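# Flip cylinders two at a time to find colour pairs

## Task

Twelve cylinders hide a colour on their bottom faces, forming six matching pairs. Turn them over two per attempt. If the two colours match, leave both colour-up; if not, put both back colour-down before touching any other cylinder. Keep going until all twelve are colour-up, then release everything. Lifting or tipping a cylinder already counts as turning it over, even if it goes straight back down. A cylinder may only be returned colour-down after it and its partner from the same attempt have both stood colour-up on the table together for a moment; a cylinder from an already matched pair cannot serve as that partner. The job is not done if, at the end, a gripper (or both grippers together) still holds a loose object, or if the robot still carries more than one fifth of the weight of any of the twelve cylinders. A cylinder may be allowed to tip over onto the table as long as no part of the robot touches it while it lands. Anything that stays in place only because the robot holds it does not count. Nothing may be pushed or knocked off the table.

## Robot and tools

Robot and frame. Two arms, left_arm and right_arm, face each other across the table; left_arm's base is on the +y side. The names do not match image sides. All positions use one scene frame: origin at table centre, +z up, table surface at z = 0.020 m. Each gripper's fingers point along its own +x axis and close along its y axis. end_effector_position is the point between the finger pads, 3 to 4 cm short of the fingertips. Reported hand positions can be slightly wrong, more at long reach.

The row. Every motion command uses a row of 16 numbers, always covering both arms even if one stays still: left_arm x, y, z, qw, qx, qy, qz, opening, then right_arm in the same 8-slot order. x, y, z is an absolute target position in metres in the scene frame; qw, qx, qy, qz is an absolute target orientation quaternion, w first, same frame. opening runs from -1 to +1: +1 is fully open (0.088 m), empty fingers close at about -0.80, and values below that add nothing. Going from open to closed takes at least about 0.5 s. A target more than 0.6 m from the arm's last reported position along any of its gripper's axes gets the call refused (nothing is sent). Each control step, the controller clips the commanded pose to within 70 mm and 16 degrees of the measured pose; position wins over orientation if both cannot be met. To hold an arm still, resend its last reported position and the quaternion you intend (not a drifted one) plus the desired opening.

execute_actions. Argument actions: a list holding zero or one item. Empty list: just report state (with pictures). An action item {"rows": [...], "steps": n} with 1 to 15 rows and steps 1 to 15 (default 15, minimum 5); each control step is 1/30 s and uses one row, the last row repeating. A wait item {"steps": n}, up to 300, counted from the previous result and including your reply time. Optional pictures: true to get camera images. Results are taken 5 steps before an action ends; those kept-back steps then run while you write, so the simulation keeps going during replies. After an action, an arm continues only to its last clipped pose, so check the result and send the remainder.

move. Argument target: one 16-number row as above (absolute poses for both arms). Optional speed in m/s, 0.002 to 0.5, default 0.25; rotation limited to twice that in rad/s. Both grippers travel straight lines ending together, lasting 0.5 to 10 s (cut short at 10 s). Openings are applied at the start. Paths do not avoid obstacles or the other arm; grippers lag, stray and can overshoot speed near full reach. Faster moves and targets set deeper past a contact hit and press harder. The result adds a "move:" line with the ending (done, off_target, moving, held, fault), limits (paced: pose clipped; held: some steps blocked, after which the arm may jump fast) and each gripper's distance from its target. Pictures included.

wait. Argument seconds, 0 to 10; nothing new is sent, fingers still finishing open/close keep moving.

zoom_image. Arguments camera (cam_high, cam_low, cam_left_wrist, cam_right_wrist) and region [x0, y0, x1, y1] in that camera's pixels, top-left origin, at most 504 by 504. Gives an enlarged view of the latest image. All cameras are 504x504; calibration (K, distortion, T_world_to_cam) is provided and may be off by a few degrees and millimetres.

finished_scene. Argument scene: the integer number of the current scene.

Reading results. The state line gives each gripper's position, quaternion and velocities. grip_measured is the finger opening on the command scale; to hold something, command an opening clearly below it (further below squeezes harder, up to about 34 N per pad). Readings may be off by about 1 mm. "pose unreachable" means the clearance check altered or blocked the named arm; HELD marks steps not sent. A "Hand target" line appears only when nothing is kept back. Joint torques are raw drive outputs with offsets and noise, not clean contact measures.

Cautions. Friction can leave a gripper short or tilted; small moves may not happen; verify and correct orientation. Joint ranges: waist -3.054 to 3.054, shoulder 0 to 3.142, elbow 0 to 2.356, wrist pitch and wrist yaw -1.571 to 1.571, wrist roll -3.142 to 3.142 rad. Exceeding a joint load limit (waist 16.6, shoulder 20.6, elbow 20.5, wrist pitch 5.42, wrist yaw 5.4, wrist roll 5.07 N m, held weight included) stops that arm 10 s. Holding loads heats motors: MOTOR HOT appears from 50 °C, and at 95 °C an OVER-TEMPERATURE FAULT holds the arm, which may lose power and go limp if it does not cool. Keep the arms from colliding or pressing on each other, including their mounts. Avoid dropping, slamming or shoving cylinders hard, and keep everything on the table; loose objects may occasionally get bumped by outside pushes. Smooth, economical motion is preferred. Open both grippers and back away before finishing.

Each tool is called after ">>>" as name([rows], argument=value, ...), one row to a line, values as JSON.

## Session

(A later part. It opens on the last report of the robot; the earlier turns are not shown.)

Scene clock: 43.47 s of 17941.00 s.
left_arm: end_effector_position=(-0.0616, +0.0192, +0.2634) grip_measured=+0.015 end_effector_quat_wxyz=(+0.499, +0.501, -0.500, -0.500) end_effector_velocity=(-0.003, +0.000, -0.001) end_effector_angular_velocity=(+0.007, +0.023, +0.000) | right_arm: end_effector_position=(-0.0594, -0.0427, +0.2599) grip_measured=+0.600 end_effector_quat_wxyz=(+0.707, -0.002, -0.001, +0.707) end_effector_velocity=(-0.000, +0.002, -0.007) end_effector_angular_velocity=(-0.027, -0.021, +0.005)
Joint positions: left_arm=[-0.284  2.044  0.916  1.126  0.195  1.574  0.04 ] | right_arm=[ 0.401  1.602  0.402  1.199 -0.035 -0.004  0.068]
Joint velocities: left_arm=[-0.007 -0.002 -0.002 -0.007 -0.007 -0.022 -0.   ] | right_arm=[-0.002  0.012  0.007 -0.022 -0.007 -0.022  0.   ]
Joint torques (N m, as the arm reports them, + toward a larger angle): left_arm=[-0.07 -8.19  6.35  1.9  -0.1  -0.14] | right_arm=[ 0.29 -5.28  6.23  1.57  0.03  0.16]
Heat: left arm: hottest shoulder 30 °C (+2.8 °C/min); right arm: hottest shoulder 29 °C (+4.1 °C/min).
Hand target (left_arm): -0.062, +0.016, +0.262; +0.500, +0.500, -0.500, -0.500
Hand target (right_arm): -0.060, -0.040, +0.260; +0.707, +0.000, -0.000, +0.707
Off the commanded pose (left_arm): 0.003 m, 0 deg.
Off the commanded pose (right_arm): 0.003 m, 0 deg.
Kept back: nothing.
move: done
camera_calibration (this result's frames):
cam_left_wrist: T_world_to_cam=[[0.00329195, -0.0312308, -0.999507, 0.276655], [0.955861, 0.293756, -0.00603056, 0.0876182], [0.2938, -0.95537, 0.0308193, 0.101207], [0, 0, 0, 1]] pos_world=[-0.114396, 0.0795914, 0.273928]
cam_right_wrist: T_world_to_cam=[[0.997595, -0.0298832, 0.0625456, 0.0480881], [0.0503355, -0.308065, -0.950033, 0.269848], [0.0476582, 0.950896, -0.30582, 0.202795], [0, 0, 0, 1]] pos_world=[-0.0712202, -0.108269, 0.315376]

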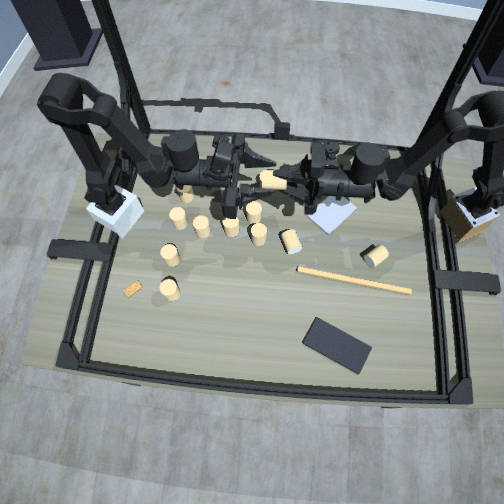

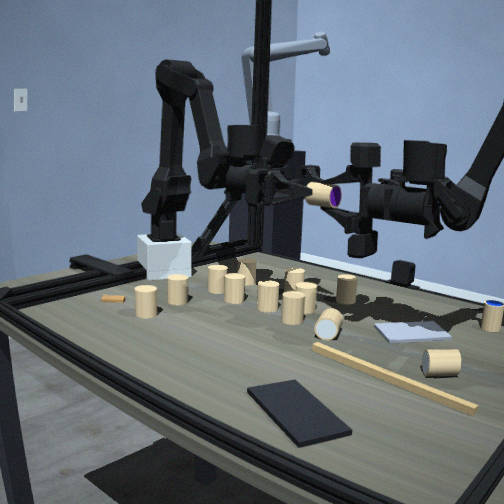

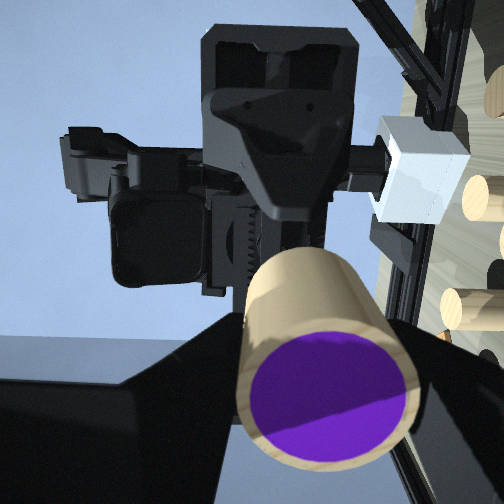

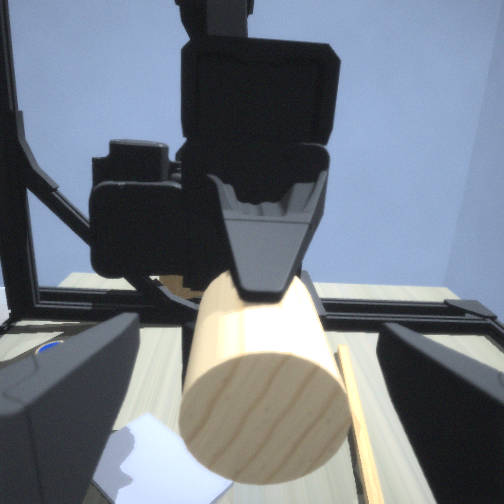

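>>> execute_actions([
  {"rows":[[-0.062,0.016,0.266,0.5,0.5,-0.5,-0.5,-0.4,-0.06,-0.036,0.26,0.707,0,0,0.707,0.6]],"steps":8},
])

>>> execute_actions([
  {"rows":[[-0.062,0.016,0.266,0.5,0.5,-0.5,-0.5,-0.4,-0.06,-0.036,0.26,0.707,0,0,0.707,-0.4]]},
])

>>> execute_actions([
  {"rows":[[-0.062,0.016,0.266,0.5,0.5,-0.5,-0.5,0.6,-0.06,-0.036,0.26,0.707,0,0,0.707,-0.4]]},
])

>>> move(target=[-0.062,0.08,0.266,0.5,0.5,-0.5,-0.5,0.6,-0.06,-0.07,0.26,0.707,0,0,0.707,-0.4])

>>> move(target=[-0.26,0.26,0.14,0,0.707,0,-0.707,0.6,0.088,-0.165,0.14,0.5,-0.5,0.5,0.5,-0.4], speed=0.4)

>>> move(target=[-0.26,0.26,0.075,0,0.707,0,-0.707,0.6,0.088,-0.165,0.075,0.5,-0.5,0.5,0.5,-0.4], speed=0.12)

Scene clock: 44.03 s of 17941.00 s.
left_arm: end_effector_position=(-0.0615, +0.0188, +0.2634) grip_measured=+0.015 end_effector_quat_wxyz=(+0.498, +0.502, -0.500, -0.500) end_effector_velocity=(+0.001, -0.004, +0.005) end_effector_angular_velocity=(-0.002, +0.021, +0.005) | right_arm: end_effector_position=(-0.0594, -0.0402, +0.2602) grip_measured=+0.600 end_effector_quat_wxyz=(+0.707, -0.001, -0.001, +0.707) end_effector_velocity=(+0.001, +0.021, +0.004) end_effector_angular_velocity=(+0.017, -0.008, -0.005)
Joint positions: left_arm=[-0.284  2.044  0.918  1.122  0.195  1.574  0.04 ] | right_arm=[ 0.402  1.611  0.411  1.2   -0.035 -0.004  0.068]
Joint velocities: left_arm=[-0.002 -0.002  0.022 -0.022 -0.007 -0.022 -0.   ] | right_arm=[ 0.002  0.071  0.081  0.007  0.007 -0.007 -0.   ]
Joint torques (N m, as the arm reports them, + toward a larger angle): left_arm=[-0.2  -9.97  5.81  1.52 -0.09 -0.09] | right_arm=[ 0.33 -5.49  6.04  1.47  0.03  0.15]
Heat: left arm: hottest shoulder 30 °C (+2.7 °C/min); right arm: hottest wrist pitch 30 °C (+5.5 °C/min).
Steps of this call (steps 1 to 14: nothing new was sent; steps 15 to 17: the first 3 steps of this action). Readings (end_effector_position):
15: left_arm (-0.0616, +0.0191, +0.2636) | right_arm (-0.0594, -0.0419, +0.2599)
16: left_arm (-0.0615, +0.0189, +0.2636) | right_arm (-0.0595, -0.0410, +0.2600)
17: the state above

Scene clock: 44.53 s of 17941.00 s.
left_arm: end_effector_position=(-0.0617, +0.0186, +0.2624) grip_measured=+0.015 end_effector_quat_wxyz=(+0.497, +0.502, -0.498, -0.502) end_effector_velocity=(+0.004, +0.001, -0.001) end_effector_angular_velocity=(+0.007, +0.009, +0.024) | right_arm: end_effector_position=(-0.0594, -0.0384, +0.2607) grip_measured=+0.013 end_effector_quat_wxyz=(+0.707, -0.001, -0.002, +0.707) end_effector_velocity=(-0.002, -0.001, -0.002) end_effector_angular_velocity=(-0.007, +0.008, +0.010)
Joint positions: left_arm=[-0.284  2.044  0.919  1.116  0.196  1.574  0.04 ] | right_arm=[ 0.402  1.617  0.418  1.2   -0.034 -0.004  0.04 ]
Joint velocities: left_arm=[ 0.002 -0.002 -0.002 -0.007 -0.022 -0.007 -0.   ] | right_arm=[ 0.002 -0.002 -0.002 -0.007 -0.007  0.007 -0.   ]
Joint torques (N m, as the arm reports them, + toward a larger angle): left_arm=[ -0.23 -10.04   6.12   1.56  -0.06  -0.13] | right_arm=[ 0.25 -5.39  6.25  1.39  0.01  0.14]
Heat: left arm: hottest shoulder 30 °C (+2.7 °C/min); right arm: hottest wrist pitch 30 °C (+5.4 °C/min).
Off your previous action's commanded pose (left_arm): 0.004 m, 0 deg at its last step (step 5 of this call).
Off your previous action's commanded pose (right_arm): 0.003 m, 0 deg at its last step (step 5 of this call).
Steps of this call (steps 1 to 5: the last 5 steps of your previous action; steps 6 to 15: the first 10 steps of this action). Readings (end_effector_position):
6: left_arm (-0.0615, +0.0187, +0.2625) | right_arm (-0.0594, -0.0387, +0.2605)
7: left_arm (-0.0615, +0.0187, +0.2625) | right_arm (-0.0594, -0.0386, +0.2605)
9: left_arm (-0.0615, +0.0187, +0.2624) | right_arm (-0.0594, -0.0385, +0.2605)
13: left_arm (-0.0617, +0.0186, +0.2624) | right_arm (-0.0594, -0.0384, +0.2607)
15: the state above

Scene clock: 45.03 s of 17941.00 s.
left_arm: end_effector_position=(-0.0617, +0.0183, +0.2630) grip_measured=+0.543 end_effector_quat_wxyz=(+0.498, +0.502, -0.499, -0.502) end_effector_velocity=(-0.000, -0.001, -0.002) end_effector_angular_velocity=(+0.007, +0.023, +0.005) | right_arm: end_effector_position=(-0.0594, -0.0383, +0.2601) grip_measured=+0.013 end_effector_quat_wxyz=(+0.707, -0.001, -0.001, +0.707) end_effector_velocity=(-0.002, -0.002, -0.003) end_effector_angular_velocity=(-0.012, -0.022, +0.020)
Joint positions: left_arm=[-0.284  2.044  0.921  1.116  0.196  1.574  0.066] | right_arm=[ 0.402  1.618  0.418  1.2   -0.034 -0.004  0.04 ]
Joint velocities: left_arm=[-0.002  0.002  0.002 -0.007 -0.007 -0.022  0.021] | right_arm=[-0.002 -0.002 -0.007 -0.007 -0.022 -0.022 -0.   ]
Joint torques (N m, as the arm reports them, + toward a larger angle): left_arm=[-0.18 -9.72  5.85  1.58 -0.07 -0.08] | right_arm=[ 0.25 -5.64  6.24  1.38  0.01  0.14]
Heat: left arm: hottest shoulder 30 °C (+2.7 °C/min); right arm: hottest wrist pitch 30 °C (+5.3 °C/min).
Off your previous action's commanded pose (left_arm): 0.004 m, 1 deg at its last step (step 5 of this call).
Off your previous action's commanded pose (right_arm): 0.003 m, 0 deg at its last step (step 5 of this call).
Steps of this call (steps 1 to 5: the last 5 steps of your previous action; steps 6 to 15: the first 10 steps of this action). Readings (end_effector_position):
6: left_arm (-0.0617, +0.0186, +0.2624) | right_arm (-0.0594, -0.0384, +0.2607)
7: left_arm (-0.0617, +0.0186, +0.2624) | right_arm (-0.0594, -0.0384, +0.2607)
9: left_arm (-0.0617, +0.0186, +0.2624) | right_arm (-0.0594, -0.0384, +0.2604)
13: left_arm (-0.0617, +0.0183, +0.2630) | right_arm (-0.0594, -0.0383, +0.2601)
15: the state above

Scene clock: 46.37 s of 17941.00 s.
left_arm: end_effector_position=(-0.0620, +0.0766, +0.2649) grip_measured=+0.600 end_effector_quat_wxyz=(+0.499, +0.501, -0.500, -0.500) end_effector_velocity=(+0.003, +0.004, -0.009) end_effector_angular_velocity=(+0.040, +0.017, +0.024) | right_arm: end_effector_position=(-0.0605, -0.0677, +0.2603) grip_measured=+0.013 end_effector_quat_wxyz=(+0.707, -0.001, -0.002, +0.707) end_effector_velocity=(-0.000, -0.001, +0.000) end_effector_angular_velocity=(-0.002, -0.007, +0.005)
Joint positions: left_arm=[-0.25   1.892  0.67   1.221  0.229  1.574  0.068] | right_arm=[ 0.402  1.505  0.307  1.199 -0.034 -0.004  0.04 ]
Joint velocities: left_arm=[ 0.002 -0.012 -0.017 -0.037 -0.022 -0.007 -0.   ] | right_arm=[-0.002 -0.007 -0.002 -0.007 -0.007 -0.007 -0.   ]
Joint torques (N m, as the arm reports them, + toward a larger angle): left_arm=[ 0.35 -9.86  3.38  1.87  0.17 -0.11] | right_arm=[-0.3  -6.87  4.08  1.26 -0.12  0.15]
Heat: left arm: hottest shoulder 30 °C (+2.6 °C/min); right arm: hottest wrist pitch 30 °C (+5.2 °C/min).
Hand target (left_arm): -0.062, +0.080, +0.266; +0.500, +0.500, -0.500, -0.500
Hand target (right_arm): -0.060, -0.070, +0.260; +0.707, -0.000, +0.000, +0.707
Off your previous action's commanded pose (left_arm): 0.004 m, 0 deg at its last step (step 5 of this call).
Off your previous action's commanded pose (right_arm): 0.002 m, 0 deg at its last step (step 5 of this call).
Off the commanded pose (left_arm): 0.004 m, 0 deg.
Off the commanded pose (right_arm): 0.002 m, 0 deg.
Kept back: nothing.
move: done
camera_calibration (this result's frames):
cam_left_wrist: T_world_to_cam=[[0.00294195, -0.0316155, -0.999496, 0.279895], [0.955747, 0.294119, -0.00649024, 0.0712461], [0.294176, -0.955246, 0.0310817, 0.15606], [0, 0, 0, 1]] pos_world=[-0.114826, 0.13697, 0.275365]
cam_right_wrist: T_world_to_cam=[[0.99759, -0.0300025, 0.0625546, 0.0483456], [0.0503984, -0.306253, -0.950615, 0.262826], [0.0476783, 0.951477, -0.304003, 0.226291], [0, 0, 0, 1]] pos_world=[-0.0722643, -0.133369, 0.315615]

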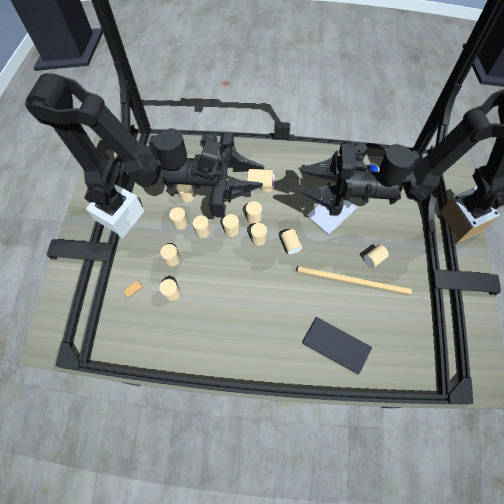

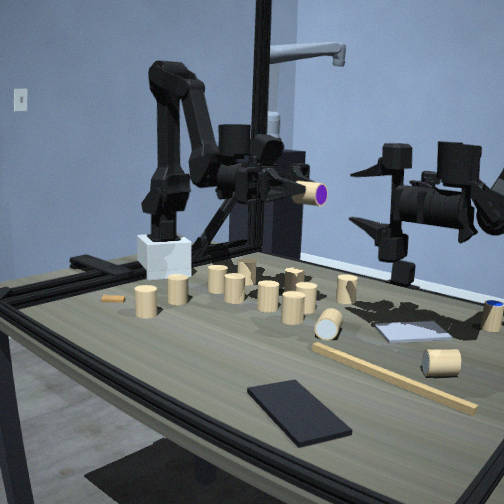

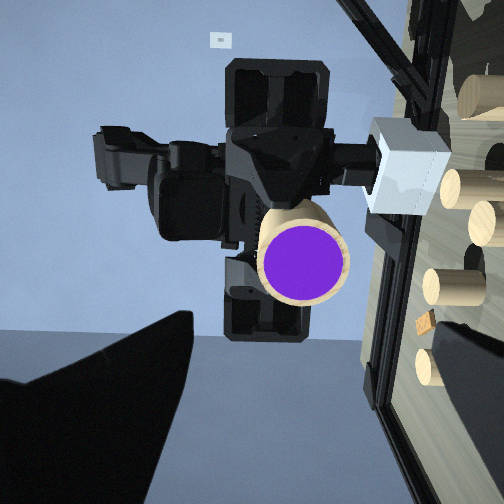

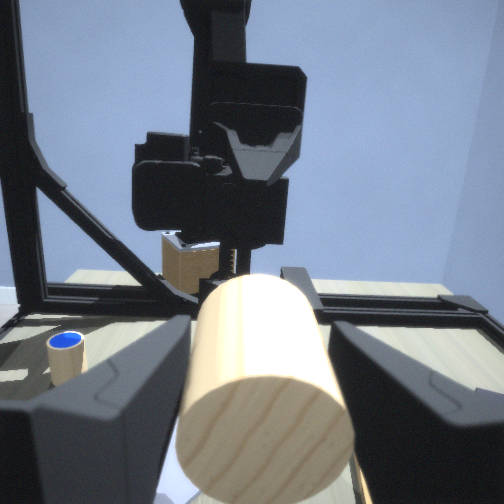

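Scene clock: 48.87 s of 17941.00 s.
left_arm: end_effector_position=(-0.2593, +0.2600, +0.1397) grip_measured=+0.600 end_effector_quat_wxyz=(+0.004, +0.703, +0.001, -0.711) end_effector_velocity=(-0.000, +0.007, -0.002) end_effector_angular_velocity=(+0.041, -0.011, -0.015) | right_arm: end_effector_position=(+0.0850, -0.1663, +0.1419) grip_measured=+0.013 end_effector_quat_wxyz=(+0.498, -0.497, +0.499, +0.506) end_effector_velocity=(+0.002, +0.000, -0.001) end_effector_angular_velocity=(-0.010, -0.003, +0.020)
Joint positions: left_arm=[-0.913  1.788  1.032 -0.806  0.008  1.129  0.068] | right_arm=[-0.09   1.786  1.134 -0.918 -0.013 -0.533  0.04 ]
Joint velocities: left_arm=[-0.007  0.012  0.007 -0.037  0.007  0.007 -0.   ] | right_arm=[-0.002  0.012  0.012 -0.007  0.007 -0.022  0.   ]
Joint torques (N m, as the arm reports them, + toward a larger angle): left_arm=[ 0.03 -6.14  6.09  0.14  0.17 -0.07] | right_arm=[-0.27 -7.15  6.76 -0.1  -0.01 -0.23]
Heat: left arm: hottest shoulder 30 °C (+2.5 °C/min); right arm: hottest wrist pitch 30 °C (+4.9 °C/min).
Hand target (left_arm): -0.261, +0.259, +0.138; +0.002, +0.703, +0.004, -0.711
Hand target (right_arm): +0.087, -0.166, +0.141; +0.495, -0.500, +0.500, +0.505
Off the commanded pose (left_arm): 0.001 m, 1 deg.
Off the commanded pose (right_arm): 0.004 m, 1 deg.
Kept back: nothing.
move: done
camera_calibration (this result's frames):
cam_left_wrist: T_world_to_cam=[[-0.0076959, 0.99926, -0.0376785, -0.243987], [0.958767, 0.0180782, 0.283617, 0.23707], [0.284088, -0.0339423, -0.958197, 0.289242], [0, 0, 0, 1]] pos_world=[-0.311343, 0.249338, 0.200721]
cam_right_wrist: T_world_to_cam=[[0.997656, 0.0654709, 0.0199125, -0.070402], [0.0565601, -0.952695, 0.298618, -0.172528], [0.0385213, -0.296791, -0.954165, 0.162655], [0, 0, 0, 1]] pos_world=[0.0737295, -0.111483, 0.208121]

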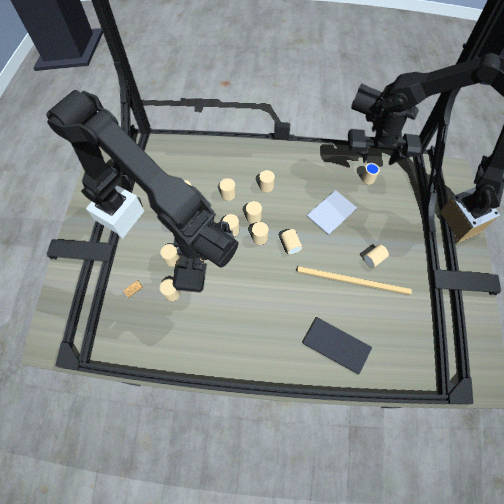

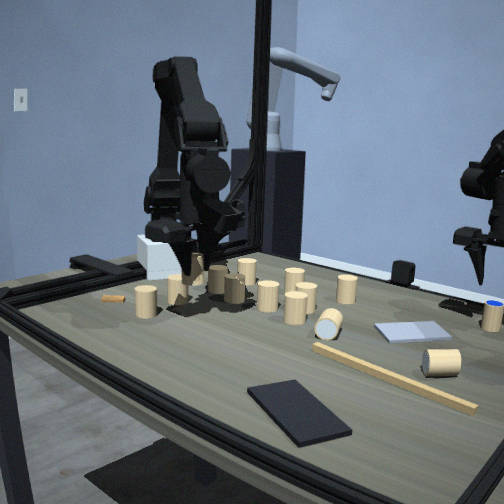

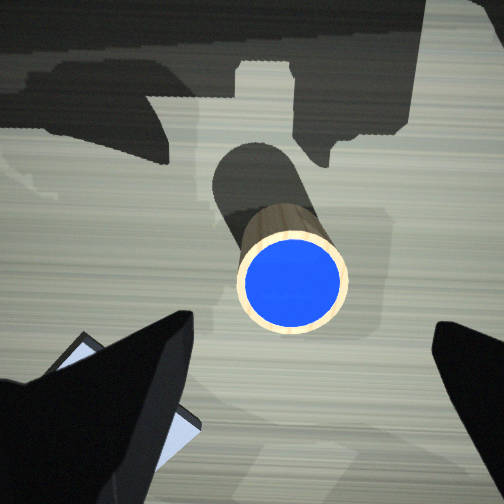

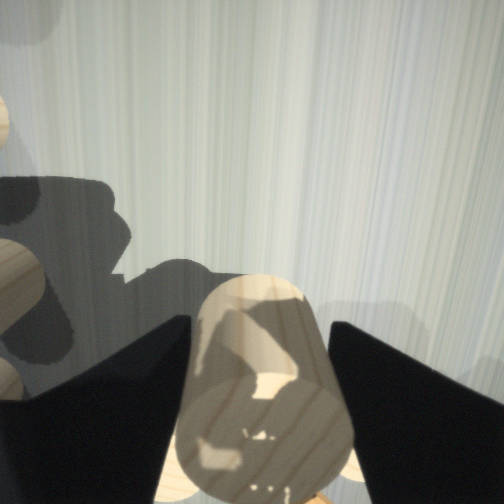

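Scene clock: 49.90 s of 17941.00 s.
left_arm: end_effector_position=(-0.2617, +0.2555, +0.0806) grip_measured=+0.600 end_effector_quat_wxyz=(+0.007, +0.703, -0.004, -0.711) end_effector_velocity=(+0.001, -0.003, -0.004) end_effector_angular_velocity=(-0.016, -0.017, +0.005) | right_arm: end_effector_position=(+0.0891, -0.1623, +0.0806) grip_measured=+0.013 end_effector_quat_wxyz=(+0.504, -0.499, +0.493, +0.504) end_effector_velocity=(+0.001, +0.003, -0.003) end_effector_angular_velocity=(+0.014, -0.000, +0.020)
Joint positions: left_arm=[-0.917  1.937  0.946 -0.56   0.003  1.129  0.068] | right_arm=[-0.09   1.915  1.025 -0.664 -0.003 -0.531  0.04 ]
Joint velocities: left_arm=[-0.002  0.012 -0.002  0.022 -0.022 -0.007 -0.   ] | right_arm=[-0.002  0.007 -0.002  0.022 -0.007 -0.022 -0.   ]
Joint torques (N m, as the arm reports them, + toward a larger angle): left_arm=[-0.06 -6.17  3.17  0.51 -0.03  0.04] | right_arm=[ 0.   -7.51  3.73  0.29  0.    0.19]
Heat: left arm: hottest shoulder 30 °C (+2.4 °C/min); right arm: hottest wrist pitch 30 °C (+4.8 °C/min).
Hand target (left_arm): -0.260, +0.260, +0.075; -0.000, +0.707, -0.000, -0.707
Hand target (right_arm): +0.088, -0.166, +0.075; +0.500, -0.500, +0.500, +0.500
Off the commanded pose (left_arm): 0.007 m, 1 deg.
Off the commanded pose (right_arm): 0.006 m, 1 deg.
Kept back: nothing.
move: done
camera_calibration (this result's frames):
cam_left_wrist: T_world_to_cam=[[-0.00473407, 0.998757, -0.0496247, -0.239825], [0.958969, 0.0186018, 0.2829, 0.256144], [0.283472, -0.0462493, -0.957865, 0.23614], [0, 0, 0, 1]] pos_world=[-0.313709, 0.245683, 0.141825]
cam_right_wrist: T_world_to_cam=[[0.997329, 0.0632679, 0.0365089, -0.0752473], [0.0498754, -0.954977, 0.292456, -0.14986], [0.0533683, -0.289854, -0.955582, 0.105087], [0, 0, 0, 1]] pos_world=[0.0769124, -0.107893, 0.146994]

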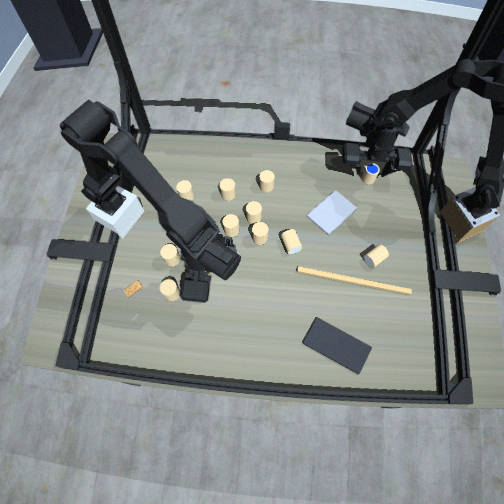

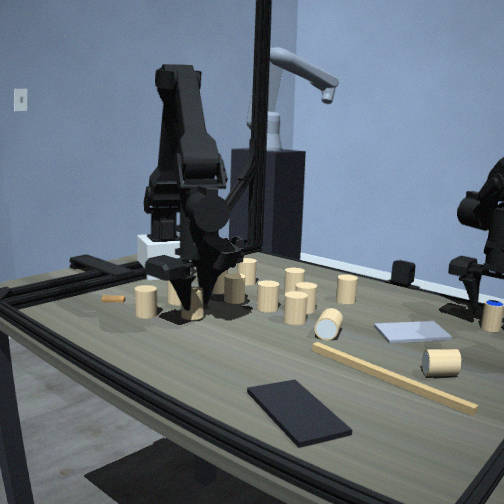

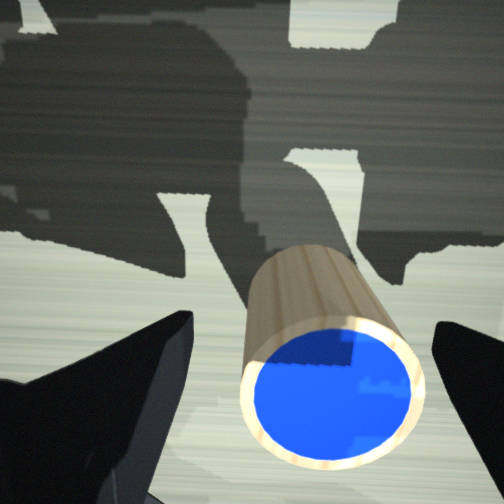

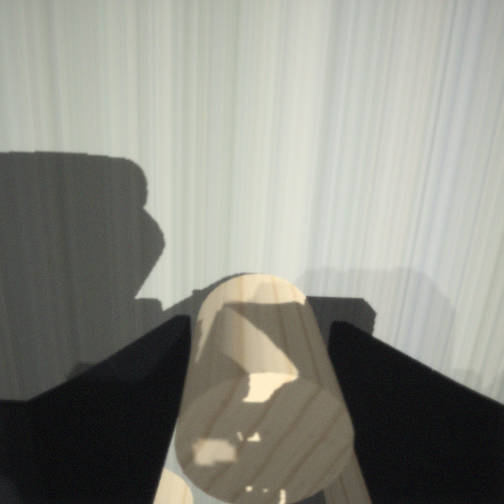

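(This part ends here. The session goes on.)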